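## Task

Get the roll of masking tape onto the desk. The utility cart may be moved if useful. Finish with the gripper released and the robot backed away from it. The robot must stay upright and untilted, or the task fails.

## Robot and tools

ROBOT. A Rainbow Robotics RB-Y1 in a physics simulation. It has a two-wheel differential base with two rear casters (0.66 m long, 0.58 m wide, front edge 0.10 m ahead of the wheel axle). It cannot strafe. Above it is a folding torso whose lower part (the leg) bends at ankle, knee and hip. It has a pan/tilt head and two 7-joint arms with parallel grippers. Cameras: head_camera (896x504), left_wrist_camera and right_wrist_camera (644x364). A loose object may occasionally get nudged by something outside the robot.

FRAMES. Base frame: origin on the floor between the drive wheels, x forward, y left, z up. The results give chest, left_hand and right_hand in this frame. A hand point lies between its finger pads; fingers point along the hand's -z and close along its x. Printed hand positions can be wrong, more so when the arm is stretched. The odometry frame is the base frame at scene start. base_odometry only counts wheel turns, so slipping looks like travel. Heading is + to the left, -3.142 to 3.142.

execute_actions. Arguments: "actions", a list holding one action or nothing; an empty list only returns state and images. "cameras": a list drawn from head_camera, left_wrist_camera, right_wrist_camera, "all". Omitted, null or ["all"] gives every camera; [] gives none. An action may contain:
- "base": exactly one relative command, measured from where the base last reported itself. {"translate_m": d} drives d metres straight along the current heading, + forward, -3 to 3. {"rotate_rad": d} turns in place by d radians, + counter-clockwise seen from above, -3.2 to 3.2. A base move needing over 8.667 s at its top speed is refused.
- "joints": a map from joint name to an absolute target. Angles are in radians; the grippers are an opening in metres.
- "speeds": caps for this action only. translate_m 0.05 to 0.4 m/s; rotate_rad 0.1 to 1.509 rad/s, with 0.5 rad/s² acceleration. The maxima are the defaults.
- "min_time_s": 0.1 to 8. This is the shortest duration for each arm and head motion; slower motions are unaffected.
All motions begin at once and may finish at different times. No action runs past 15 s. A joint or base you omit may still be driving toward an earlier target, and the status lines won't show it. An unknown key or out-of-range number rejects the call and nothing moves.

JOINTS (range; sign). torso_squat_rad 0 to 1.2 (larger lowers the chest, kept level). torso_shift_rad -0.3 to 0.6 (+ hips forward). torso_pitch_rad -0.2 to 1.4 (+ bows forward). torso_yaw_rad -1.5 to 1.5 (+ left). The torso must also satisfy: squat + shift <= 1.52; squat - shift + pitch <= 1.57; shift + 0.5 pitch - 0.4 squat <= 0.7; shift + 0.3 pitch - 0.5 squat <= 0.39. Otherwise it stops partway with "off_target". Arms, left/right: shoulder_pitch -2.356 to 2.356 (0 hanging, negative raises forward and inward). left_shoulder_roll_rad 0 to 3.141 (+ out to the left); right_shoulder_roll_rad -3.141 to 0 (- out to the right). shoulder_yaw -2.094 to 2.094 (+ swings a bent forearm left, both arms). elbow -2.617 to 0.01 (0 straight, negative bends forward). forearm_roll -3.141 to 3.141 and hand_roll -2.705 to 2.705 (+ counter-clockwise from above on a hanging arm, both arms). wrist_pitch -1.57 to 1.919 (negative tips the hand forward). left_gripper_m / right_gripper_m 0 to 0.1. head_pan_rad -0.523 to 0.523 (+ left, relative to chest). head_tilt_rad -0.35 to 1.57 (+ down). A joint counts as done within 0.02 (grippers 0.004). Top speeds: arm joints 1 rad/s, with forearm_roll, wrist_pitch and hand_roll at 1.5. Head 1.5. Squat and pitch 0.3, shift 0.15, yaw 0.6. Grippers 0.1 m/s.

OTHER TOOLS. wait: "seconds" 0 to 10; commands nothing and returns state and images. zoom_image: "camera" plus "region" [x0, y0, x1, y1] in pixels from the top-left, at most 504x504. It only works on a camera whose full image came in the latest result. finished_scene: "scene" is the current scene's number. It ends that scene for good after the last command is held, reports success, and gives the next task. Replying without calling a tool ends everything.

RESULTS. Each result has joint_positions, the poses, base_status and joint_status for the last accepted action, and on_its_own for parts not commanded. There, "held at" is the target held, not the actual position. A "pictures" line gives the image order, and "Motor temperatures" gives per-arm values in joint_positions order. Status words: "done" (for the base, the wheels turned as commanded, slips included). "off_target" means it rested short and may still push. "limit_stop_at_<name>" means a built-in limit stopped it. "contact_stop" means torso or arm met firm resistance. "time_out" means it ran past 1.5x its expected time + 1 s (torso 2.5x), capped at 14 s. "stopped_with_arm" means the torso halted because an arm contact-stopped. After contact_stop, time_out or stopped_with_arm, the whole group stops and keeps its current pose. The groups are the four torso joints and each arm's seven joints. "joint command not followed" plus a "cause:" line means an arm's targets were withheld by the self/arm-collision check; gripper targets still run. Those joints show "not_followed" and may be retried on later actions. "limit_stop_at_own_body" means the guard halted motion before the arm met torso, head, leg or base. Move them apart. Once a call reports a stop, the reply's remaining motion calls are skipped. The robot keeps its last command while you think.

CAUTIONS. Grip with an opening at least 0.005 m below the object's width; "off_target" is then expected. After a contact stop, back off first in its own action, arms before torso. Exception: when both hands hold one object and the torso contact-stops at once with nothing in the way, resend all arm joints at their current values, then the torso. The base won't stop at furniture and may keep shoving. The bent leg can stick out beyond the base front. A leg hitting furniture can push the robot backward unseen by odometry. Each arm carries 3 kg at most. Weight far ahead of the wheels can tip the robot, and nothing prevents it. Never let the arms strike or squeeze each other, grippers included. Torque load limits: shoulders 62.3, elbow 32, forearm/wrist/hand 22.2 N m, held weight included. Reaching one freezes the robot 10 s. Motors warn with MOTOR HOT at 65 °C and brake the arm at 80 °C (OVER-TEMPERATURE FAULT, "limit_stop_at_motor_heat"); resend targets afterwards. Avoid drops, slips, slams and hard pushes. Camera calibration is approximate; wrist-camera poses can be off by more.

Each tool is called after "Request:" as name([rows], argument=value, ...), one row to a line, values as JSON.

## Session

Request:
execute_actions(actions=[])

Scene clock: 0.00 s.
Motor temperatures (°C, as the motors report them): left_arm=[33 35 33 35 37 36 39] | right_arm=[38 37 38 38 37 40 39]
base_odometry: x=+0.000 y=+0.000 heading=+0.000 (m, m, rad; odometry frame)
base_status: not commanded
joint_positions: torso_squat_rad=+0.350 torso_shift_rad=+0.001 torso_pitch_rad=+0.001 torso_yaw_rad=+0.000 left_shoulder_pitch_rad=-0.023 left_shoulder_roll_rad=+0.045 left_shoulder_yaw_rad=-0.028 left_elbow_rad=-0.284 left_forearm_roll_rad=-0.011 left_wrist_pitch_rad=-0.008 left_hand_roll_rad=-0.003 left_gripper_m=+0.099 right_shoulder_pitch_rad=+0.019 right_shoulder_roll_rad=-0.025 right_shoulder_yaw_rad=+0.016 right_elbow_rad=-0.292 right_forearm_roll_rad=-0.004 right_wrist_pitch_rad=+0.001 right_hand_roll_rad=+0.009 right_gripper_m=+0.099 head_pan_rad=+0.000 head_tilt_rad=+0.400
joint_status: not commanded
chest: x=-0.2271 y=+0.0001 z=+1.2475 quat_wxyz=(+1.000, +0.000, +0.001, +0.000) (m; base frame)
left_hand: x=-0.0725 y=+0.2485 z=+0.5797 quat_wxyz=(+0.987, +0.021, -0.155, -0.028) (m; base frame)
right_hand: x=-0.1005 y=-0.2381 z=+0.5744 quat_wxyz=(+0.991, -0.012, -0.135, +0.009) (m; base frame)
pictures: head_camera, left_wrist_camera, right_wrist_camera
camera_calibration (this result's frames):
head_camera: T_world_to_cam=[[0.0462759, -0.998585, 0.0261956, -0.0330474], [-0.371135, -0.0415337, -0.92765, 1.32452], [0.927425, 0.0332058, -0.372532, 0.673504], [0, 0, 0, 1]] pos_world=[-0.13152, -0.000352707, 1.48046]
left_wrist_camera: T_world_to_cam=[[0.933928, -0.0701869, 0.350503, -0.112872], [-0.276354, -0.763702, 0.583427, -0.135571], [0.226731, -0.641742, -0.732639, 0.680272], [0, 0, 0, 1]] pos_world=[-0.0862895, 0.325101, 0.617052]
right_wrist_camera: T_world_to_cam=[[-0.969906, -0.0545489, -0.23729, 0.0260496], [-0.190716, 0.776054, 0.601139, -0.147433], [0.151358, 0.628303, -0.763103, 0.685095], [0, 0, 0, 1]] pos_world=[-0.106547, -0.314611, 0.617607]
Images, in order (width x height): head_camera 896x504, left_wrist_camera 644x364, right_wrist_camera 644x364.

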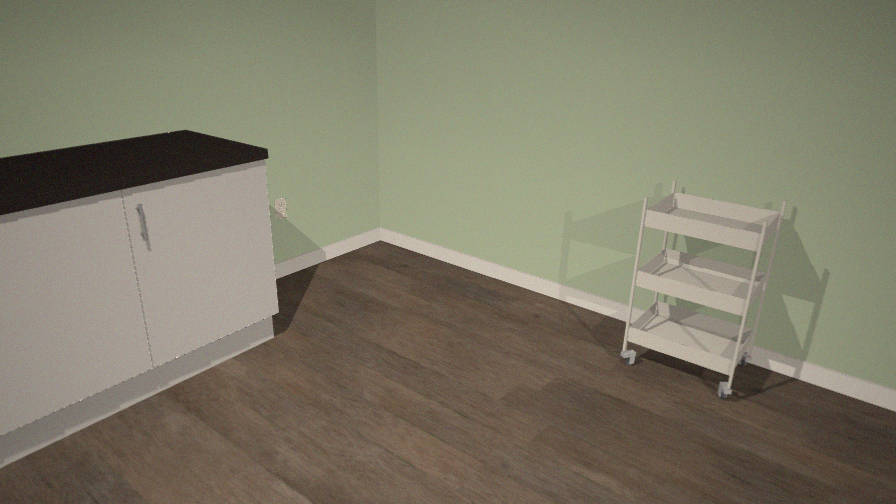

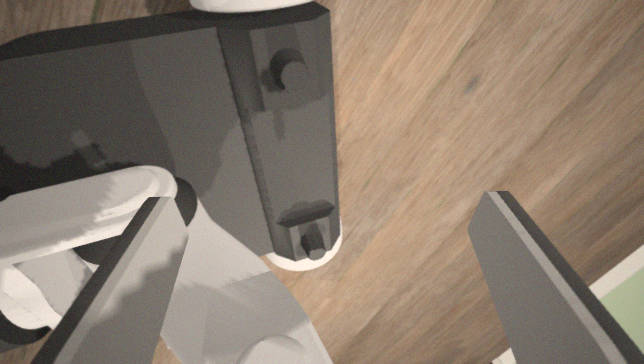

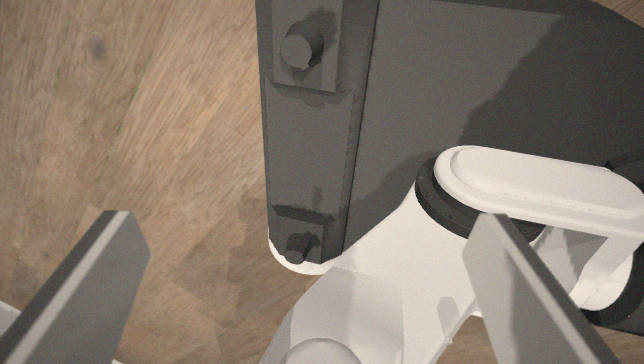

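Request:
zoom_image(camera="head_camera", region=[600, 170, 820, 400])

Request:
execute_actions([
  {"base":{"rotate_rad":0.7},"joints":{"head_pan_rad":0.4}},
], cameras=["head_camera"])

Request:
execute_actions([
  {"base":{"rotate_rad":1.2}},
], cameras=["head_camera"])

Request:
execute_actions([
  {"base":{"rotate_rad":1.2}},
], cameras=["head_camera"])

Region (600, 170, 820, 400) of head_camera's 896x504 image, scaled by 2.191, with more detail than that image has; it fills the left 482 columns of this view, and the rest is white.

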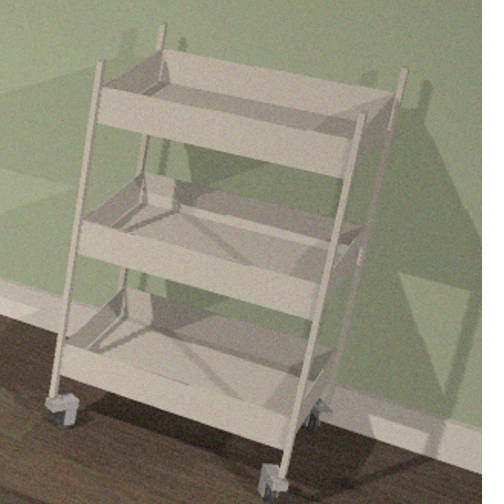

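Scene clock: 19.57 s.
Motor temperatures (°C, as the motors report them): left_arm=[33 35 33 35 37 37 39] | right_arm=[38 37 38 38 37 40 39]
base_odometry: x=+0.000 y=+0.000 heading=+0.700 (m, m, rad; odometry frame)
base_status: done
joint_positions: torso_squat_rad=+0.350 torso_shift_rad=+0.001 torso_pitch_rad=+0.001 torso_yaw_rad=+0.000 left_shoulder_pitch_rad=-0.023 left_shoulder_roll_rad=+0.045 left_shoulder_yaw_rad=-0.028 left_elbow_rad=-0.284 left_forearm_roll_rad=-0.011 left_wrist_pitch_rad=-0.008 left_hand_roll_rad=-0.003 left_gripper_m=+0.099 right_shoulder_pitch_rad=+0.019 right_shoulder_roll_rad=-0.025 right_shoulder_yaw_rad=+0.016 right_elbow_rad=-0.292 right_forearm_roll_rad=-0.004 right_wrist_pitch_rad=+0.001 right_hand_roll_rad=+0.009 right_gripper_m=+0.099 head_pan_rad=+0.400 head_tilt_rad=+0.400
joint_status: all done
chest: x=-0.2271 y=+0.0000 z=+1.2475 quat_wxyz=(+1.000, +0.000, +0.001, +0.000) (m; base frame)
left_hand: x=-0.0725 y=+0.2485 z=+0.5797 quat_wxyz=(+0.987, +0.021, -0.155, -0.028) (m; base frame)
right_hand: x=-0.1005 y=-0.2381 z=+0.5744 quat_wxyz=(+0.991, -0.012, -0.135, +0.009) (m; base frame)
pictures: head_camera
camera_calibration (this result's frames):
head_camera: T_world_to_cam=[[0.431561, -0.901722, 0.025565, 0.046749], [-0.32599, -0.182317, -0.927627, 1.33375], [0.841122, 0.391993, -0.372633, 0.655916], [0, 0, 0, 1]] pos_world=[-0.13709, 0.0282062, 1.48045]
Images, in order (width x height): head_camera 896x504.

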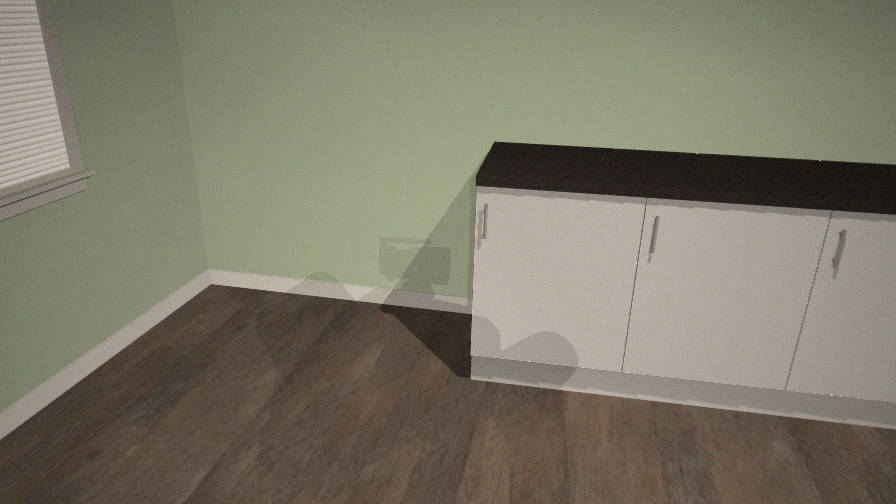

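Scene clock: 23.03 s.
Motor temperatures (°C, as the motors report them): left_arm=[33 35 33 35 37 37 39] | right_arm=[38 37 38 38 37 40 39]
base_odometry: x=+0.000 y=+0.000 heading=+1.899 (m, m, rad; odometry frame)
base_status: done
joint_positions: torso_squat_rad=+0.350 torso_shift_rad=+0.001 torso_pitch_rad=+0.001 torso_yaw_rad=+0.000 left_shoulder_pitch_rad=-0.023 left_shoulder_roll_rad=+0.045 left_shoulder_yaw_rad=-0.028 left_elbow_rad=-0.284 left_forearm_roll_rad=-0.011 left_wrist_pitch_rad=-0.008 left_hand_roll_rad=-0.003 left_gripper_m=+0.099 right_shoulder_pitch_rad=+0.019 right_shoulder_roll_rad=-0.025 right_shoulder_yaw_rad=+0.016 right_elbow_rad=-0.292 right_forearm_roll_rad=-0.004 right_wrist_pitch_rad=+0.001 right_hand_roll_rad=+0.009 right_gripper_m=+0.099 head_pan_rad=+0.400 head_tilt_rad=+0.400
joint_status: not commanded
chest: x=-0.2272 y=+0.0000 z=+1.2475 quat_wxyz=(+1.000, +0.000, +0.001, +0.000) (m; base frame)
left_hand: x=-0.0725 y=+0.2485 z=+0.5797 quat_wxyz=(+0.987, +0.021, -0.155, -0.028) (m; base frame)
right_hand: x=-0.1005 y=-0.2381 z=+0.5744 quat_wxyz=(+0.991, -0.012, -0.135, +0.009) (m; base frame)
pictures: head_camera
camera_calibration (this result's frames):
head_camera: T_world_to_cam=[[0.43156, -0.901721, 0.0255876, 0.0467402], [-0.325972, -0.182332, -0.92763, 1.33376], [0.841129, 0.391987, -0.372623, 0.655916], [0, 0, 0, 1]] pos_world=[-0.137113, 0.0282226, 1.48045]
Images, in order (width x height): head_camera 896x504.

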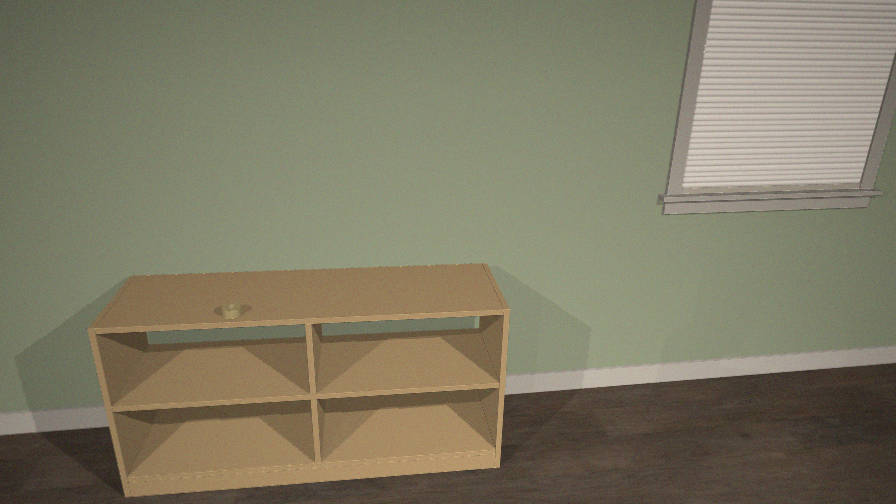

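Scene clock: 26.50 s.
Motor temperatures (°C, as the motors report them): left_arm=[33 35 33 35 37 37 39] | right_arm=[38 37 38 38 37 40 39]
base_odometry: x=+0.000 y=+0.000 heading=+3.099 (m, m, rad; odometry frame)
base_status: done
joint_positions: torso_squat_rad=+0.350 torso_shift_rad=+0.001 torso_pitch_rad=+0.001 torso_yaw_rad=+0.000 left_shoulder_pitch_rad=-0.023 left_shoulder_roll_rad=+0.045 left_shoulder_yaw_rad=-0.028 left_elbow_rad=-0.284 left_forearm_roll_rad=-0.011 left_wrist_pitch_rad=-0.008 left_hand_roll_rad=-0.003 left_gripper_m=+0.099 right_shoulder_pitch_rad=+0.019 right_shoulder_roll_rad=-0.025 right_shoulder_yaw_rad=+0.016 right_elbow_rad=-0.292 right_forearm_roll_rad=-0.004 right_wrist_pitch_rad=+0.001 right_hand_roll_rad=+0.009 right_gripper_m=+0.099 head_pan_rad=+0.400 head_tilt_rad=+0.400
joint_status: not commanded
chest: x=-0.2272 y=+0.0000 z=+1.2475 quat_wxyz=(+1.000, +0.000, +0.001, +0.000) (m; base frame)
left_hand: x=-0.0725 y=+0.2485 z=+0.5797 quat_wxyz=(+0.987, +0.021, -0.155, -0.028) (m; base frame)
right_hand: x=-0.1005 y=-0.2381 z=+0.5744 quat_wxyz=(+0.991, -0.012, -0.135, +0.009) (m; base frame)
pictures: head_camera
camera_calibration (this result's frames):
head_camera: T_world_to_cam=[[0.43156, -0.901721, 0.0255917, 0.0467372], [-0.325971, -0.182335, -0.92763, 1.33376], [0.84113, 0.391986, -0.372623, 0.655917], [0, 0, 0, 1]] pos_world=[-0.137115, 0.0282251, 1.48045]
Images, in order (width x height): head_camera 896x504.

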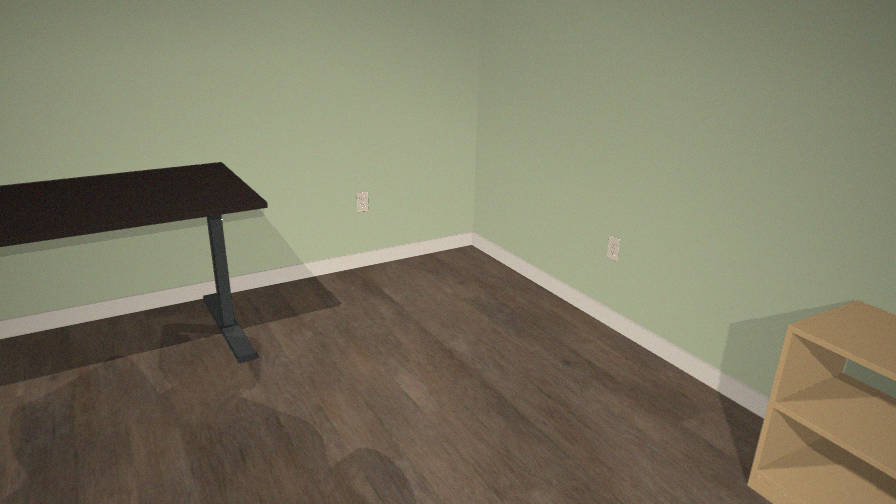

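Request:
execute_actions([
  {"base":{"rotate_rad":0.157},"joints":{"head_pan_rad":0,"head_tilt_rad":0.5,"torso_squat_rad":0.6,"torso_pitch_rad":0.4,"right_shoulder_pitch_rad":-1.2,"right_elbow_rad":-0.36,"right_wrist_pitch_rad":1.0,"right_shoulder_roll_rad":-0.1}},
], cameras=[])

Request:
execute_actions([
  {"base":{"translate_m":0.98}},
], cameras=[])

Request:
execute_actions([
  {"base":{"rotate_rad":-0.78}},
], cameras=["head_camera"])

Scene clock: 74.37 s.
Motor temperatures (°C, as the motors report them): left_arm=[33 35 33 35 37 37 39] | right_arm=[38 37 38 38 37 40 39]
base_odometry: x=+0.000 y=+0.000 heading=-3.028 (m, m, rad; odometry frame)
base_status: done
joint_positions: torso_squat_rad=+0.600 torso_shift_rad=+0.001 torso_pitch_rad=+0.400 torso_yaw_rad=+0.000 left_shoulder_pitch_rad=-0.023 left_shoulder_roll_rad=+0.045 left_shoulder_yaw_rad=-0.028 left_elbow_rad=-0.284 left_forearm_roll_rad=-0.011 left_wrist_pitch_rad=-0.008 left_hand_roll_rad=-0.003 left_gripper_m=+0.099 right_shoulder_pitch_rad=-1.200 right_shoulder_roll_rad=-0.100 right_shoulder_yaw_rad=+0.016 right_elbow_rad=-0.360 right_forearm_roll_rad=-0.004 right_wrist_pitch_rad=+1.000 right_hand_roll_rad=+0.009 right_gripper_m=+0.099 head_pan_rad=+0.000 head_tilt_rad=+0.500
joint_status: all done
chest: x=-0.1071 y=+0.0001 z=+1.1432 quat_wxyz=(+0.980, +0.000, +0.199, +0.000) (m; base frame)
left_hand: x=-0.2238 y=+0.2485 z=+0.4677 quat_wxyz=(+0.998, +0.015, +0.044, -0.031) (m; base frame)
right_hand: x=+0.3707 y=-0.1548 z=+0.6652 quat_wxyz=(+0.982, -0.064, -0.059, +0.170) (m; base frame)
pictures: none
No camera images: the call's "cameras" was empty. Leave "cameras" out to get every camera's image.

Scene clock: 78.17 s.
Motor temperatures (°C, as the motors report them): left_arm=[33 35 33 35 37 37 39] | right_arm=[38 37 38 38 37 40 39]
base_odometry: x=-0.974 y=-0.112 heading=-3.027 (m, m, rad; odometry frame)
base_status: done
joint_positions: torso_squat_rad=+0.600 torso_shift_rad=+0.001 torso_pitch_rad=+0.400 torso_yaw_rad=+0.000 left_shoulder_pitch_rad=-0.023 left_shoulder_roll_rad=+0.045 left_shoulder_yaw_rad=-0.028 left_elbow_rad=-0.284 left_forearm_roll_rad=-0.011 left_wrist_pitch_rad=-0.008 left_hand_roll_rad=-0.003 left_gripper_m=+0.099 right_shoulder_pitch_rad=-1.200 right_shoulder_roll_rad=-0.100 right_shoulder_yaw_rad=+0.016 right_elbow_rad=-0.360 right_forearm_roll_rad=-0.004 right_wrist_pitch_rad=+1.000 right_hand_roll_rad=+0.009 right_gripper_m=+0.099 head_pan_rad=+0.000 head_tilt_rad=+0.500
joint_status: not commanded
chest: x=-0.1071 y=+0.0001 z=+1.1432 quat_wxyz=(+0.980, +0.000, +0.199, +0.000) (m; base frame)
left_hand: x=-0.2237 y=+0.2485 z=+0.4677 quat_wxyz=(+0.998, +0.015, +0.044, -0.031) (m; base frame)
right_hand: x=+0.3707 y=-0.1549 z=+0.6652 quat_wxyz=(+0.982, -0.065, -0.059, +0.170) (m; base frame)
pictures: none
No camera images: the call's "cameras" was empty. Leave "cameras" out to get every camera's image.

Scene clock: 81.00 s.
Motor temperatures (°C, as the motors report them): left_arm=[33 35 33 35 37 37 39] | right_arm=[38 37 38 38 37 40 39]
base_odometry: x=-0.974 y=-0.112 heading=+2.476 (m, m, rad; odometry frame)
base_status: done
joint_positions: torso_squat_rad=+0.600 torso_shift_rad=+0.001 torso_pitch_rad=+0.400 torso_yaw_rad=+0.000 left_shoulder_pitch_rad=-0.023 left_shoulder_roll_rad=+0.045 left_shoulder_yaw_rad=-0.028 left_elbow_rad=-0.284 left_forearm_roll_rad=-0.011 left_wrist_pitch_rad=-0.008 left_hand_roll_rad=-0.003 left_gripper_m=+0.099 right_shoulder_pitch_rad=-1.200 right_shoulder_roll_rad=-0.100 right_shoulder_yaw_rad=+0.016 right_elbow_rad=-0.360 right_forearm_roll_rad=-0.004 right_wrist_pitch_rad=+1.000 right_hand_roll_rad=+0.009 right_gripper_m=+0.099 head_pan_rad=+0.000 head_tilt_rad=+0.500
joint_status: not commanded
chest: x=-0.1071 y=+0.0001 z=+1.1432 quat_wxyz=(+0.980, +0.000, +0.199, +0.000) (m; base frame)
left_hand: x=-0.2237 y=+0.2485 z=+0.4677 quat_wxyz=(+0.998, +0.015, +0.044, -0.031) (m; base frame)
right_hand: x=+0.3707 y=-0.1549 z=+0.6652 quat_wxyz=(+0.982, -0.065, -0.059, +0.170) (m; base frame)
pictures: head_camera
camera_calibration (this result's frames):
head_camera: T_world_to_cam=[[0.0532667, -0.99858, 0.000850491, -0.00524062], [-0.769494, -0.0415895, -0.637298, 0.891351], [0.636428, 0.0332923, -0.770617, 0.966367], [0, 0, 0, 1]] pos_world=[0.0711457, -0.000334906, 1.31276]
Images, in order (width x height): head_camera 896x504.

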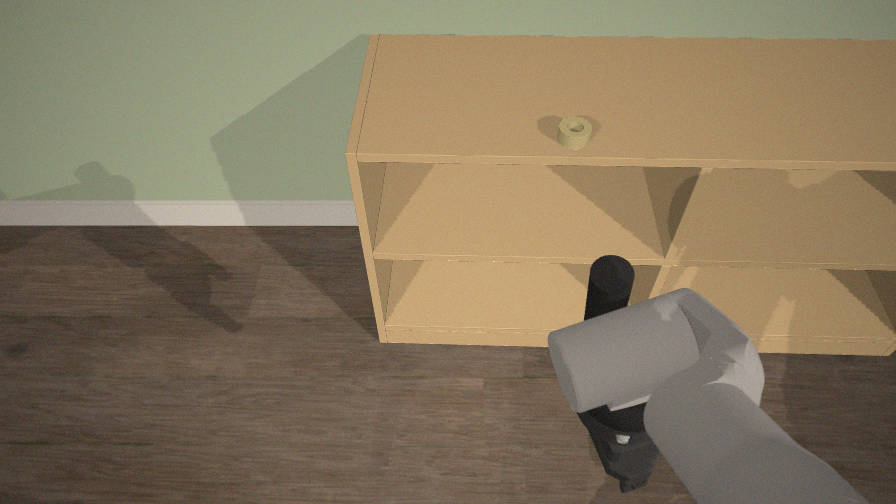

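Request:
execute_actions([
  {"joints":{"right_shoulder_pitch_rad":-1.33,"right_wrist_pitch_rad":1.13}},
], cameras=[])

Request:
execute_actions([
  {"base":{"translate_m":0.5},"joints":{"head_tilt_rad":0.7}},
], cameras=["head_camera","right_wrist_camera"])

Scene clock: 93.47 s.
Motor temperatures (°C, as the motors report them): left_arm=[33 35 33 35 37 37 39] | right_arm=[38 37 38 38 37 40 39]
base_odometry: x=-0.974 y=-0.112 heading=+2.476 (m, m, rad; odometry frame)
base_status: not commanded
joint_positions: torso_squat_rad=+0.600 torso_shift_rad=+0.001 torso_pitch_rad=+0.400 torso_yaw_rad=+0.000 left_shoulder_pitch_rad=-0.023 left_shoulder_roll_rad=+0.045 left_shoulder_yaw_rad=-0.028 left_elbow_rad=-0.284 left_forearm_roll_rad=-0.011 left_wrist_pitch_rad=-0.008 left_hand_roll_rad=-0.003 left_gripper_m=+0.099 right_shoulder_pitch_rad=-1.330 right_shoulder_roll_rad=-0.100 right_shoulder_yaw_rad=+0.016 right_elbow_rad=-0.360 right_forearm_roll_rad=-0.004 right_wrist_pitch_rad=+1.130 right_hand_roll_rad=+0.009 right_gripper_m=+0.099 head_pan_rad=+0.000 head_tilt_rad=+0.500
joint_status: all done
chest: x=-0.1072 y=+0.0001 z=+1.1432 quat_wxyz=(+0.980, +0.000, +0.199, +0.000) (m; base frame)
left_hand: x=-0.2237 y=+0.2485 z=+0.4677 quat_wxyz=(+0.998, +0.015, +0.044, -0.031) (m; base frame)
right_hand: x=+0.4038 y=-0.1371 z=+0.7205 quat_wxyz=(+0.979, -0.076, -0.058, +0.181) (m; base frame)
pictures: none
No camera images: the call's "cameras" was empty. Leave "cameras" out to get every camera's image.

Scene clock: 96.07 s.
Motor temperatures (°C, as the motors report them): left_arm=[33 35 33 35 37 37 39] | right_arm=[38 37 38 38 37 40 39]
base_odometry: x=-1.367 y=+0.197 heading=+2.476 (m, m, rad; odometry frame)
base_status: done
joint_positions: torso_squat_rad=+0.600 torso_shift_rad=+0.001 torso_pitch_rad=+0.400 torso_yaw_rad=+0.000 left_shoulder_pitch_rad=-0.023 left_shoulder_roll_rad=+0.045 left_shoulder_yaw_rad=-0.028 left_elbow_rad=-0.284 left_forearm_roll_rad=-0.011 left_wrist_pitch_rad=-0.008 left_hand_roll_rad=-0.003 left_gripper_m=+0.099 right_shoulder_pitch_rad=-1.330 right_shoulder_roll_rad=-0.100 right_shoulder_yaw_rad=+0.016 right_elbow_rad=-0.360 right_forearm_roll_rad=-0.004 right_wrist_pitch_rad=+1.130 right_hand_roll_rad=+0.009 right_gripper_m=+0.099 head_pan_rad=+0.000 head_tilt_rad=+0.700
joint_status: all done
chest: x=-0.1071 y=+0.0001 z=+1.1432 quat_wxyz=(+0.980, +0.000, +0.199, +0.000) (m; base frame)
left_hand: x=-0.2237 y=+0.2485 z=+0.4677 quat_wxyz=(+0.998, +0.015, +0.044, -0.031) (m; base frame)
right_hand: x=+0.4038 y=-0.1371 z=+0.7204 quat_wxyz=(+0.979, -0.076, -0.058, +0.181) (m; base frame)
pictures: head_camera, right_wrist_camera
camera_calibration (this result's frames):
head_camera: T_world_to_cam=[[0.0522794, -0.998586, -0.00962019, 0.00857771], [-0.880766, -0.0415666, -0.471723, 0.671971], [0.470656, 0.0331345, -0.881694, 1.11138], [0, 0, 0, 1]] pos_world=[0.0683223, -0.000327958, 1.29696]
right_wrist_camera: T_world_to_cam=[[-0.919609, -0.389602, -0.0502923, 0.354372], [-0.35998, 0.784511, 0.504933, -0.0785837], [-0.157268, 0.482445, -0.861692, 0.832402], [0, 0, 0, 1]] pos_world=[0.428505, -0.201875, 0.774776]
Images, in order (width x height): head_camera 896x504, right_wrist_camera 644x364.

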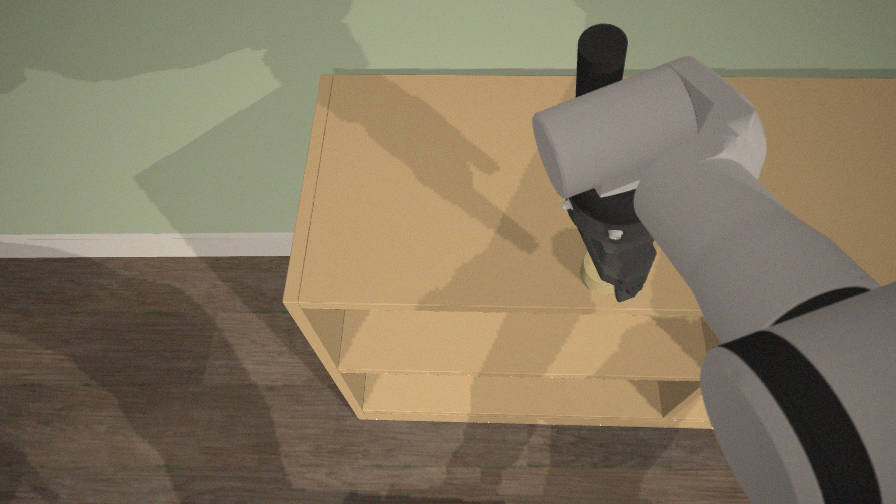

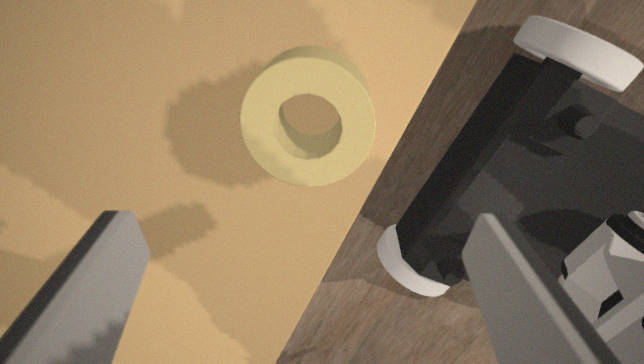

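Request:
execute_actions([
  {"joints":{"right_hand_roll_rad":1.2,"right_shoulder_pitch_rad":-1.27,"right_wrist_pitch_rad":1.07},"base":{"translate_m":0.055}},
], cameras=["right_wrist_camera"])

Scene clock: 117.97 s.
Motor temperatures (°C, as the motors report them): left_arm=[33 35 33 35 37 36 39] | right_arm=[38 37 38 38 37 40 39]
base_odometry: x=-1.410 y=+0.231 heading=+2.476 (m, m, rad; odometry frame)
base_status: done
joint_positions: torso_squat_rad=+0.600 torso_shift_rad=+0.001 torso_pitch_rad=+0.400 torso_yaw_rad=+0.000 left_shoulder_pitch_rad=-0.023 left_shoulder_roll_rad=+0.045 left_shoulder_yaw_rad=-0.028 left_elbow_rad=-0.284 left_forearm_roll_rad=-0.011 left_wrist_pitch_rad=-0.008 left_hand_roll_rad=-0.003 left_gripper_m=+0.099 right_shoulder_pitch_rad=-1.270 right_shoulder_roll_rad=-0.100 right_shoulder_yaw_rad=+0.016 right_elbow_rad=-0.360 right_forearm_roll_rad=-0.004 right_wrist_pitch_rad=+1.070 right_hand_roll_rad=+1.200 right_gripper_m=+0.099 head_pan_rad=+0.000 head_tilt_rad=+0.700
joint_status: all done
chest: x=-0.1071 y=+0.0001 z=+1.1432 quat_wxyz=(+0.980, +0.000, +0.199, +0.000) (m; base frame)
left_hand: x=-0.2236 y=+0.2485 z=+0.4677 quat_wxyz=(+0.998, +0.015, +0.044, -0.031) (m; base frame)
right_hand: x=+0.3894 y=-0.1453 z=+0.6944 quat_wxyz=(+0.713, -0.091, -0.008, +0.695) (m; base frame)
pictures: right_wrist_camera
camera_calibration (this result's frames):
right_wrist_camera: T_world_to_cam=[[-0.00331476, -0.988834, 0.148981, -0.245614], [-0.844564, 0.0825403, 0.529054, 0.00580763], [-0.535444, -0.124071, -0.835408, 0.852579], [0, 0, 0, 1]] pos_world=[0.460599, -0.137571, 0.745771]
Images, in order (width x height): right_wrist_camera 644x364.

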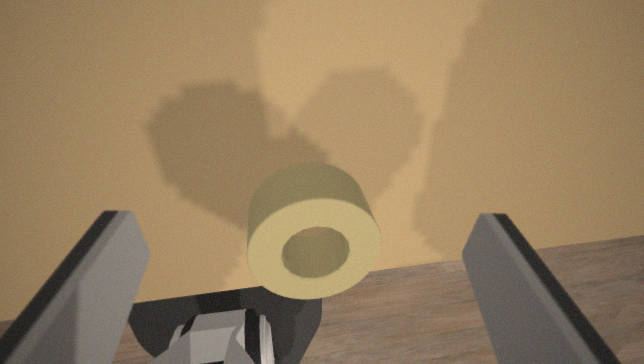

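Request:
execute_actions([
  {"joints":{"right_shoulder_pitch_rad":-1.17,"right_wrist_pitch_rad":0.97},"min_time_s":2},
], cameras=["right_wrist_camera"])

Scene clock: 128.47 s.
Motor temperatures (°C, as the motors report them): left_arm=[33 35 33 35 37 36 39] | right_arm=[38 37 38 38 37 40 39]
base_odometry: x=-1.410 y=+0.231 heading=+2.476 (m, m, rad; odometry frame)
base_status: not commanded
joint_positions: torso_squat_rad=+0.600 torso_shift_rad=+0.001 torso_pitch_rad=+0.400 torso_yaw_rad=+0.000 left_shoulder_pitch_rad=-0.023 left_shoulder_roll_rad=+0.045 left_shoulder_yaw_rad=-0.028 left_elbow_rad=-0.284 left_forearm_roll_rad=-0.011 left_wrist_pitch_rad=-0.008 left_hand_roll_rad=-0.003 left_gripper_m=+0.099 right_shoulder_pitch_rad=-1.171 right_shoulder_roll_rad=-0.100 right_shoulder_yaw_rad=+0.016 right_elbow_rad=-0.360 right_forearm_roll_rad=-0.004 right_wrist_pitch_rad=+0.970 right_hand_roll_rad=+1.200 right_gripper_m=+0.099 head_pan_rad=+0.000 head_tilt_rad=+0.700
joint_status: all done
chest: x=-0.1071 y=+0.0001 z=+1.1432 quat_wxyz=(+0.980, +0.000, +0.199, +0.000) (m; base frame)
left_hand: x=-0.2236 y=+0.2485 z=+0.4677 quat_wxyz=(+0.998, +0.015, +0.044, -0.031) (m; base frame)
right_hand: x=+0.3622 y=-0.1590 z=+0.6532 quat_wxyz=(+0.719, -0.085, -0.014, +0.689) (m; base frame)
pictures: right_wrist_camera
camera_calibration (this result's frames):
right_wrist_camera: T_world_to_cam=[[-0.0196604, -0.991259, 0.130453, -0.23552], [-0.843033, 0.0865819, 0.530847, 0.00462181], [-0.537502, -0.0995399, -0.837367, 0.80786], [0, 0, 0, 1]] pos_world=[0.433492, -0.153447, 0.704746]
Images, in order (width x height): right_wrist_camera 644x364.

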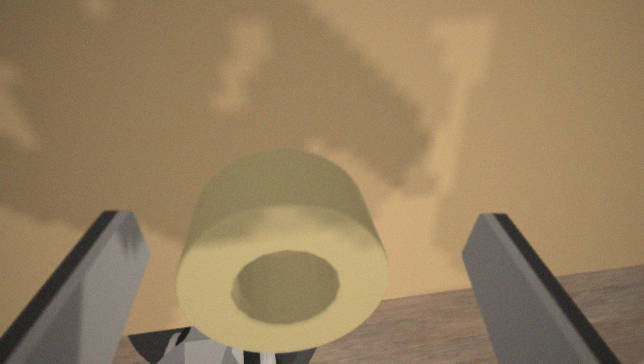

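Request:
execute_actions([
  {"joints":{"right_shoulder_pitch_rad":-1.11,"right_wrist_pitch_rad":0.88},"min_time_s":2},
], cameras=["right_wrist_camera"])

Request:
execute_actions([
  {"joints":{"right_gripper_m":0.045}},
], cameras=["right_wrist_camera", "head_camera"])

Scene clock: 141.00 s.
Motor temperatures (°C, as the motors report them): left_arm=[33 35 33 35 37 36 39] | right_arm=[38 37 38 38 37 40 39]
base_odometry: x=-1.410 y=+0.231 heading=+2.476 (m, m, rad; odometry frame)
base_status: not commanded
joint_positions: torso_squat_rad=+0.600 torso_shift_rad=+0.000 torso_pitch_rad=+0.399 torso_yaw_rad=+0.000 left_shoulder_pitch_rad=-0.023 left_shoulder_roll_rad=+0.045 left_shoulder_yaw_rad=-0.028 left_elbow_rad=-0.284 left_forearm_roll_rad=-0.011 left_wrist_pitch_rad=-0.008 left_hand_roll_rad=-0.003 left_gripper_m=+0.099 right_shoulder_pitch_rad=-1.156 right_shoulder_roll_rad=-0.101 right_shoulder_yaw_rad=+0.016 right_elbow_rad=-0.368 right_forearm_roll_rad=-0.005 right_wrist_pitch_rad=+0.927 right_hand_roll_rad=+1.200 right_gripper_m=+0.099 head_pan_rad=+0.000 head_tilt_rad=+0.700
joint_status: right_shoulder_pitch_rad contact_stop (moved +0.015 of +0.061); right_wrist_pitch_rad contact_stop_at_right_shoulder_pitch_rad (moved -0.043 of -0.090)
on_its_own: right_shoulder_pitch_rad is held at -1.153, not at your -1.110, since a contact_stop; right_wrist_pitch_rad is held at +0.927, not at your +0.880, since a contact_stop
chest: x=-0.1076 y=+0.0001 z=+1.1433 quat_wxyz=(+0.980, +0.000, +0.198, +0.000) (m; base frame)
left_hand: x=-0.2235 y=+0.2485 z=+0.4676 quat_wxyz=(+0.998, +0.015, +0.043, -0.031) (m; base frame)
right_hand: x=+0.3666 y=-0.1581 z=+0.6504 quat_wxyz=(+0.719, -0.091, -0.032, +0.688) (m; base frame)
pictures: right_wrist_camera
camera_calibration (this result's frames):
right_wrist_camera: T_world_to_cam=[[-0.0227052, -0.993043, 0.115543, -0.223616], [-0.861042, 0.0781533, 0.502492, 0.033463], [-0.508026, -0.0880782, -0.856826, 0.811611], [0, 0, 0, 1]] pos_world=[0.436055, -0.15319, 0.704432]
Images, in order (width x height): right_wrist_camera 644x364.

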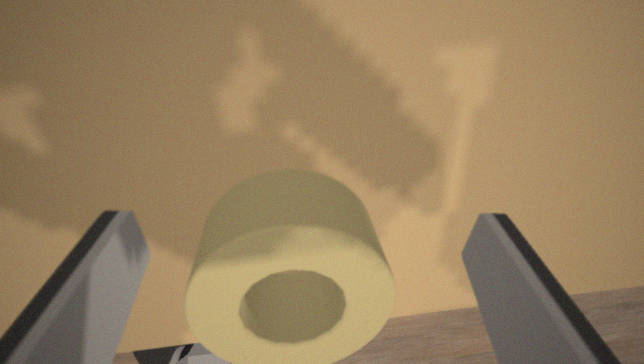

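not run: a stop came earlier in this reply.

Request:
execute_actions([
  {"joints":{"right_shoulder_pitch_rad":-1.168,"right_wrist_pitch_rad":0.93,"right_elbow_rad":-0.36}},
], cameras=[])

Request:
execute_actions([
  {"base":{"translate_m":-0.015},"speeds":{"translate_m":0.05}},
], cameras=[])

Request:
execute_actions([
  {"joints":{"right_gripper_m":0.045}},
], cameras=["right_wrist_camera", "head_camera"])

Scene clock: 155.73 s.
Motor temperatures (°C, as the motors report them): left_arm=[33 35 33 35 37 36 39] | right_arm=[38 37 38 38 37 40 39]
base_odometry: x=-1.410 y=+0.231 heading=+2.476 (m, m, rad; odometry frame)
base_status: not commanded
joint_positions: torso_squat_rad=+0.600 torso_shift_rad=+0.001 torso_pitch_rad=+0.400 torso_yaw_rad=+0.000 left_shoulder_pitch_rad=-0.023 left_shoulder_roll_rad=+0.045 left_shoulder_yaw_rad=-0.028 left_elbow_rad=-0.284 left_forearm_roll_rad=-0.011 left_wrist_pitch_rad=-0.008 left_hand_roll_rad=-0.003 left_gripper_m=+0.099 right_shoulder_pitch_rad=-1.169 right_shoulder_roll_rad=-0.101 right_shoulder_yaw_rad=+0.016 right_elbow_rad=-0.360 right_forearm_roll_rad=-0.005 right_wrist_pitch_rad=+0.930 right_hand_roll_rad=+1.200 right_gripper_m=+0.099 head_pan_rad=+0.000 head_tilt_rad=+0.700
joint_status: all done
chest: x=-0.1073 y=+0.0001 z=+1.1433 quat_wxyz=(+0.980, +0.000, +0.199, +0.000) (m; base frame)
left_hand: x=-0.2236 y=+0.2485 z=+0.4677 quat_wxyz=(+0.998, +0.015, +0.043, -0.031) (m; base frame)
right_hand: x=+0.3700 y=-0.1566 z=+0.6537 quat_wxyz=(+0.718, -0.092, -0.032, +0.689) (m; base frame)
pictures: none
No camera images: the call's "cameras" was empty. Leave "cameras" out to get every camera's image.

Scene clock: 156.77 s.
Motor temperatures (°C, as the motors report them): left_arm=[33 35 33 35 37 36 39] | right_arm=[38 37 38 38 37 40 39]
base_odometry: x=-1.398 y=+0.222 heading=+2.475 (m, m, rad; odometry frame)
base_status: done
joint_positions: torso_squat_rad=+0.600 torso_shift_rad=+0.001 torso_pitch_rad=+0.400 torso_yaw_rad=+0.000 left_shoulder_pitch_rad=-0.023 left_shoulder_roll_rad=+0.045 left_shoulder_yaw_rad=-0.028 left_elbow_rad=-0.284 left_forearm_roll_rad=-0.011 left_wrist_pitch_rad=-0.008 left_hand_roll_rad=-0.003 left_gripper_m=+0.099 right_shoulder_pitch_rad=-1.168 right_shoulder_roll_rad=-0.101 right_shoulder_yaw_rad=+0.016 right_elbow_rad=-0.360 right_forearm_roll_rad=-0.005 right_wrist_pitch_rad=+0.930 right_hand_roll_rad=+1.200 right_gripper_m=+0.099 head_pan_rad=+0.000 head_tilt_rad=+0.700
joint_status: not commanded
chest: x=-0.1072 y=+0.0001 z=+1.1432 quat_wxyz=(+0.980, +0.000, +0.199, +0.000) (m; base frame)
left_hand: x=-0.2237 y=+0.2485 z=+0.4677 quat_wxyz=(+0.998, +0.015, +0.044, -0.031) (m; base frame)
right_hand: x=+0.3699 y=-0.1567 z=+0.6535 quat_wxyz=(+0.718, -0.092, -0.032, +0.689) (m; base frame)
pictures: none
No camera images: the call's "cameras" was empty. Leave "cameras" out to get every camera's image.

Scene clock: 157.80 s.
Motor temperatures (°C, as the motors report them): left_arm=[33 35 33 35 37 36 39] | right_arm=[38 37 38 38 37 40 39]
base_odometry: x=-1.398 y=+0.222 heading=+2.475 (m, m, rad; odometry frame)
base_status: not commanded
joint_positions: torso_squat_rad=+0.600 torso_shift_rad=+0.001 torso_pitch_rad=+0.400 torso_yaw_rad=+0.000 left_shoulder_pitch_rad=-0.023 left_shoulder_roll_rad=+0.045 left_shoulder_yaw_rad=-0.028 left_elbow_rad=-0.284 left_forearm_roll_rad=-0.011 left_wrist_pitch_rad=-0.008 left_hand_roll_rad=-0.003 left_gripper_m=+0.099 right_shoulder_pitch_rad=-1.168 right_shoulder_roll_rad=-0.101 right_shoulder_yaw_rad=+0.016 right_elbow_rad=-0.360 right_forearm_roll_rad=-0.005 right_wrist_pitch_rad=+0.930 right_hand_roll_rad=+1.200 right_gripper_m=+0.054 head_pan_rad=+0.000 head_tilt_rad=+0.700
joint_status: right_gripper_m off_target (ended at +0.054, target +0.045)
chest: x=-0.1072 y=+0.0001 z=+1.1432 quat_wxyz=(+0.980, +0.000, +0.199, +0.000) (m; base frame)
left_hand: x=-0.2237 y=+0.2485 z=+0.4677 quat_wxyz=(+0.998, +0.015, +0.044, -0.031) (m; base frame)
right_hand: x=+0.3699 y=-0.1567 z=+0.6535 quat_wxyz=(+0.718, -0.092, -0.032, +0.689) (m; base frame)
pictures: head_camera, right_wrist_camera
camera_calibration (this result's frames):
head_camera: T_world_to_cam=[[0.052241, -0.998589, -0.00954772, 0.00852031], [-0.880728, -0.0415642, -0.471795, 0.672018], [0.470733, 0.033056, -0.881656, 1.11137], [0, 0, 0, 1]] pos_world=[0.0682605, -0.000297363, 1.29699]
right_wrist_camera: T_world_to_cam=[[-0.0202376, -0.992919, 0.11706, -0.224372], [-0.861864, 0.0766685, 0.50131, 0.0354604], [-0.506735, -0.0907447, -0.857313, 0.815493], [0, 0, 0, 1]] pos_world=[0.43926, -0.1515, 0.707621]
Images, in order (width x height): head_camera 896x504, right_wrist_camera 644x364.

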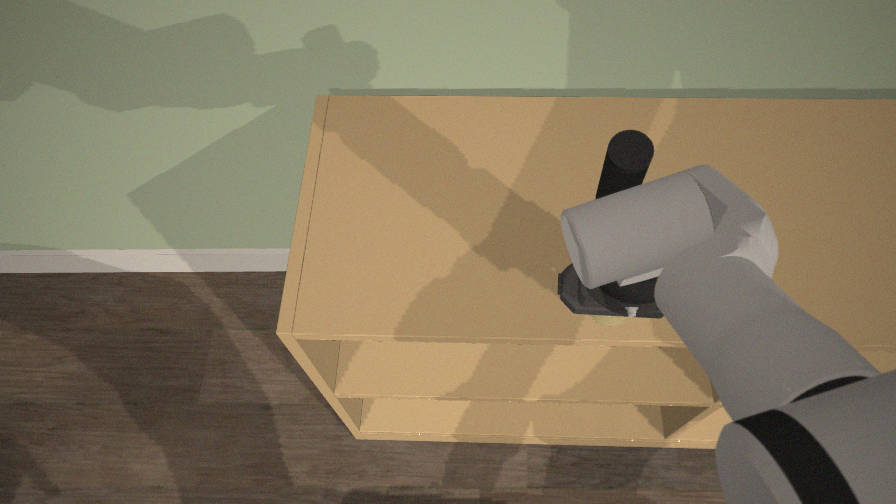

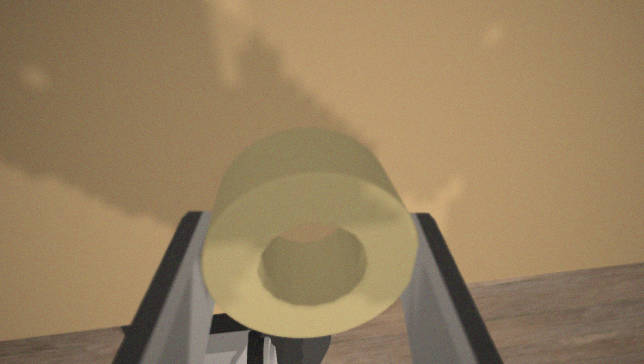

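Request:
execute_actions([
  {"joints":{"right_shoulder_pitch_rad":-1.3,"right_wrist_pitch_rad":1.06},"min_time_s":1},
], cameras=[])

Request:
execute_actions([
  {"base":{"translate_m":-0.4},"joints":{"torso_pitch_rad":0,"torso_squat_rad":0.2,"right_wrist_pitch_rad":1.3}},
], cameras=[])

Request:
execute_actions([
  {"base":{"rotate_rad":2.548}},
], cameras=[])

Request:
execute_actions([
  {"base":{"translate_m":1.25}},
], cameras=[])

Request:
execute_actions([
  {"base":{"rotate_rad":-0.975},"joints":{"head_tilt_rad":0.75}},
], cameras=["head_camera","right_wrist_camera"])

Scene clock: 182.07 s.
Motor temperatures (°C, as the motors report them): left_arm=[33 35 33 35 37 36 39] | right_arm=[38 37 38 38 37 40 39]
base_odometry: x=-1.398 y=+0.222 heading=+2.475 (m, m, rad; odometry frame)
base_status: not commanded
joint_positions: torso_squat_rad=+0.600 torso_shift_rad=+0.001 torso_pitch_rad=+0.400 torso_yaw_rad=+0.000 left_shoulder_pitch_rad=-0.023 left_shoulder_roll_rad=+0.045 left_shoulder_yaw_rad=-0.028 left_elbow_rad=-0.284 left_forearm_roll_rad=-0.011 left_wrist_pitch_rad=-0.008 left_hand_roll_rad=-0.003 left_gripper_m=+0.099 right_shoulder_pitch_rad=-1.300 right_shoulder_roll_rad=-0.101 right_shoulder_yaw_rad=+0.016 right_elbow_rad=-0.360 right_forearm_roll_rad=-0.005 right_wrist_pitch_rad=+1.060 right_hand_roll_rad=+1.200 right_gripper_m=+0.054 head_pan_rad=+0.000 head_tilt_rad=+0.700
joint_status: all done
chest: x=-0.1072 y=+0.0001 z=+1.1432 quat_wxyz=(+0.980, +0.000, +0.199, +0.000) (m; base frame)
left_hand: x=-0.2237 y=+0.2485 z=+0.4677 quat_wxyz=(+0.998, +0.015, +0.044, -0.031) (m; base frame)
right_hand: x=+0.4053 y=-0.1382 z=+0.7082 quat_wxyz=(+0.709, -0.101, -0.025, +0.697) (m; base frame)
pictures: none
No camera images: the call's "cameras" was empty. Leave "cameras" out to get every camera's image.

Scene clock: 184.67 s.
Motor temperatures (°C, as the motors report them): left_arm=[33 35 33 35 37 36 39] | right_arm=[38 37 38 38 37 40 39]
base_odometry: x=-1.084 y=-0.026 heading=+2.474 (m, m, rad; odometry frame)
base_status: done
joint_positions: torso_squat_rad=+0.200 torso_shift_rad=+0.001 torso_pitch_rad=+0.000 torso_yaw_rad=+0.000 left_shoulder_pitch_rad=-0.023 left_shoulder_roll_rad=+0.045 left_shoulder_yaw_rad=-0.028 left_elbow_rad=-0.284 left_forearm_roll_rad=-0.011 left_wrist_pitch_rad=-0.008 left_hand_roll_rad=-0.003 left_gripper_m=+0.099 right_shoulder_pitch_rad=-1.300 right_shoulder_roll_rad=-0.101 right_shoulder_yaw_rad=+0.016 right_elbow_rad=-0.360 right_forearm_roll_rad=-0.005 right_wrist_pitch_rad=+1.300 right_hand_roll_rad=+1.200 right_gripper_m=+0.054 head_pan_rad=+0.000 head_tilt_rad=+0.700
joint_status: all done
chest: x=-0.2276 y=+0.0000 z=+1.2760 quat_wxyz=(+1.000, +0.000, +0.000, +0.000) (m; base frame)
left_hand: x=-0.0720 y=+0.2485 z=+0.6084 quat_wxyz=(+0.987, +0.021, -0.156, -0.028) (m; base frame)
right_hand: x=+0.3662 y=-0.1569 z=+1.0542 quat_wxyz=(+0.719, -0.188, -0.060, +0.666) (m; base frame)
pictures: none
No camera images: the call's "cameras" was empty. Leave "cameras" out to get every camera's image.

Scene clock: 189.50 s.
Motor temperatures (°C, as the motors report them): left_arm=[33 35 33 35 37 36 39] | right_arm=[38 37 38 38 37 40 39]
base_odometry: x=-1.084 y=-0.026 heading=-1.261 (m, m, rad; odometry frame)
base_status: done
joint_positions: torso_squat_rad=+0.200 torso_shift_rad=+0.001 torso_pitch_rad=+0.000 torso_yaw_rad=+0.000 left_shoulder_pitch_rad=-0.023 left_shoulder_roll_rad=+0.045 left_shoulder_yaw_rad=-0.028 left_elbow_rad=-0.284 left_forearm_roll_rad=-0.011 left_wrist_pitch_rad=-0.008 left_hand_roll_rad=-0.003 left_gripper_m=+0.099 right_shoulder_pitch_rad=-1.300 right_shoulder_roll_rad=-0.101 right_shoulder_yaw_rad=+0.016 right_elbow_rad=-0.360 right_forearm_roll_rad=-0.005 right_wrist_pitch_rad=+1.300 right_hand_roll_rad=+1.200 right_gripper_m=+0.054 head_pan_rad=+0.000 head_tilt_rad=+0.700
joint_status: not commanded
chest: x=-0.2277 y=+0.0000 z=+1.2760 quat_wxyz=(+1.000, +0.000, +0.000, +0.000) (m; base frame)
left_hand: x=-0.0720 y=+0.2485 z=+0.6084 quat_wxyz=(+0.987, +0.021, -0.156, -0.028) (m; base frame)
right_hand: x=+0.3662 y=-0.1569 z=+1.0542 quat_wxyz=(+0.719, -0.188, -0.060, +0.666) (m; base frame)
pictures: none
No camera images: the call's "cameras" was empty. Leave "cameras" out to get every camera's image.

Scene clock: 194.10 s.
Motor temperatures (°C, as the motors report them): left_arm=[33 35 33 35 37 37 39] | right_arm=[38 37 38 38 37 40 39]
base_odometry: x=-0.703 y=-1.216 heading=-1.261 (m, m, rad; odometry frame)
base_status: done
joint_positions: torso_squat_rad=+0.200 torso_shift_rad=+0.001 torso_pitch_rad=+0.000 torso_yaw_rad=+0.000 left_shoulder_pitch_rad=-0.023 left_shoulder_roll_rad=+0.045 left_shoulder_yaw_rad=-0.028 left_elbow_rad=-0.284 left_forearm_roll_rad=-0.011 left_wrist_pitch_rad=-0.008 left_hand_roll_rad=-0.003 left_gripper_m=+0.099 right_shoulder_pitch_rad=-1.300 right_shoulder_roll_rad=-0.101 right_shoulder_yaw_rad=+0.016 right_elbow_rad=-0.360 right_forearm_roll_rad=-0.005 right_wrist_pitch_rad=+1.300 right_hand_roll_rad=+1.200 right_gripper_m=+0.054 head_pan_rad=+0.000 head_tilt_rad=+0.700
joint_status: not commanded
chest: x=-0.2276 y=+0.0000 z=+1.2760 quat_wxyz=(+1.000, +0.000, +0.000, +0.000) (m; base frame)
left_hand: x=-0.0719 y=+0.2485 z=+0.6084 quat_wxyz=(+0.987, +0.021, -0.156, -0.028) (m; base frame)
right_hand: x=+0.3662 y=-0.1569 z=+1.0541 quat_wxyz=(+0.719, -0.188, -0.060, +0.666) (m; base frame)
pictures: none
No camera images: the call's "cameras" was empty. Leave "cameras" out to get every camera's image.

Scene clock: 197.23 s.
Motor temperatures (°C, as the motors report them): left_arm=[33 35 33 35 37 37 39] | right_arm=[39 37 38 38 37 40 39]
base_odometry: x=-0.703 y=-1.216 heading=-2.235 (m, m, rad; odometry frame)
base_status: done
joint_positions: torso_squat_rad=+0.200 torso_shift_rad=+0.001 torso_pitch_rad=+0.000 torso_yaw_rad=+0.000 left_shoulder_pitch_rad=-0.023 left_shoulder_roll_rad=+0.045 left_shoulder_yaw_rad=-0.028 left_elbow_rad=-0.284 left_forearm_roll_rad=-0.011 left_wrist_pitch_rad=-0.008 left_hand_roll_rad=-0.003 left_gripper_m=+0.099 right_shoulder_pitch_rad=-1.300 right_shoulder_roll_rad=-0.101 right_shoulder_yaw_rad=+0.016 right_elbow_rad=-0.360 right_forearm_roll_rad=-0.005 right_wrist_pitch_rad=+1.300 right_hand_roll_rad=+1.200 right_gripper_m=+0.054 head_pan_rad=+0.000 head_tilt_rad=+0.750
joint_status: all done
chest: x=-0.2276 y=+0.0001 z=+1.2760 quat_wxyz=(+1.000, +0.000, +0.000, +0.000) (m; base frame)
left_hand: x=-0.0719 y=+0.2485 z=+0.6084 quat_wxyz=(+0.987, +0.021, -0.156, -0.028) (m; base frame)
right_hand: x=+0.3662 y=-0.1569 z=+1.0541 quat_wxyz=(+0.719, -0.188, -0.060, +0.666) (m; base frame)
pictures: head_camera, right_wrist_camera
camera_calibration (this result's frames):
head_camera: T_world_to_cam=[[0.0522877, -0.998593, 0.00888655, -0.006975], [-0.665616, -0.0414837, -0.745141, 1.02071], [0.744461, 0.0330467, -0.666848, 1.0816], [0, 0, 0, 1]] pos_world=[-0.125444, -0.000365796, 1.48189]
right_wrist_camera: T_world_to_cam=[[-0.0827367, -0.975688, 0.202947, -0.336466], [-0.93204, 0.147848, 0.330822, 0.0480623], [-0.352785, -0.161783, -0.921612, 1.15734], [0, 0, 0, 1]] pos_world=[0.42525, -0.148153, 1.11901]
Images, in order (width x height): head_camera 896x504, right_wrist_camera 644x364.

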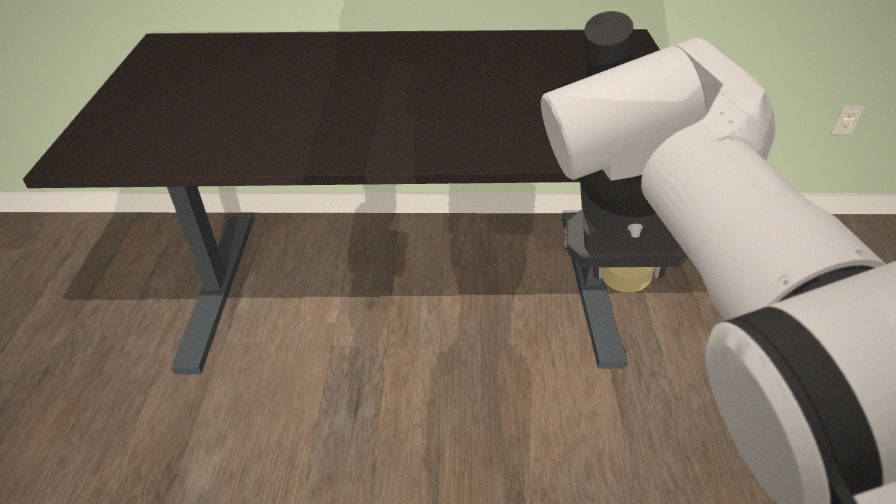

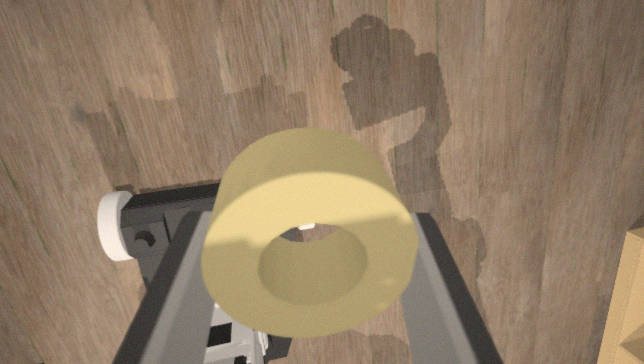

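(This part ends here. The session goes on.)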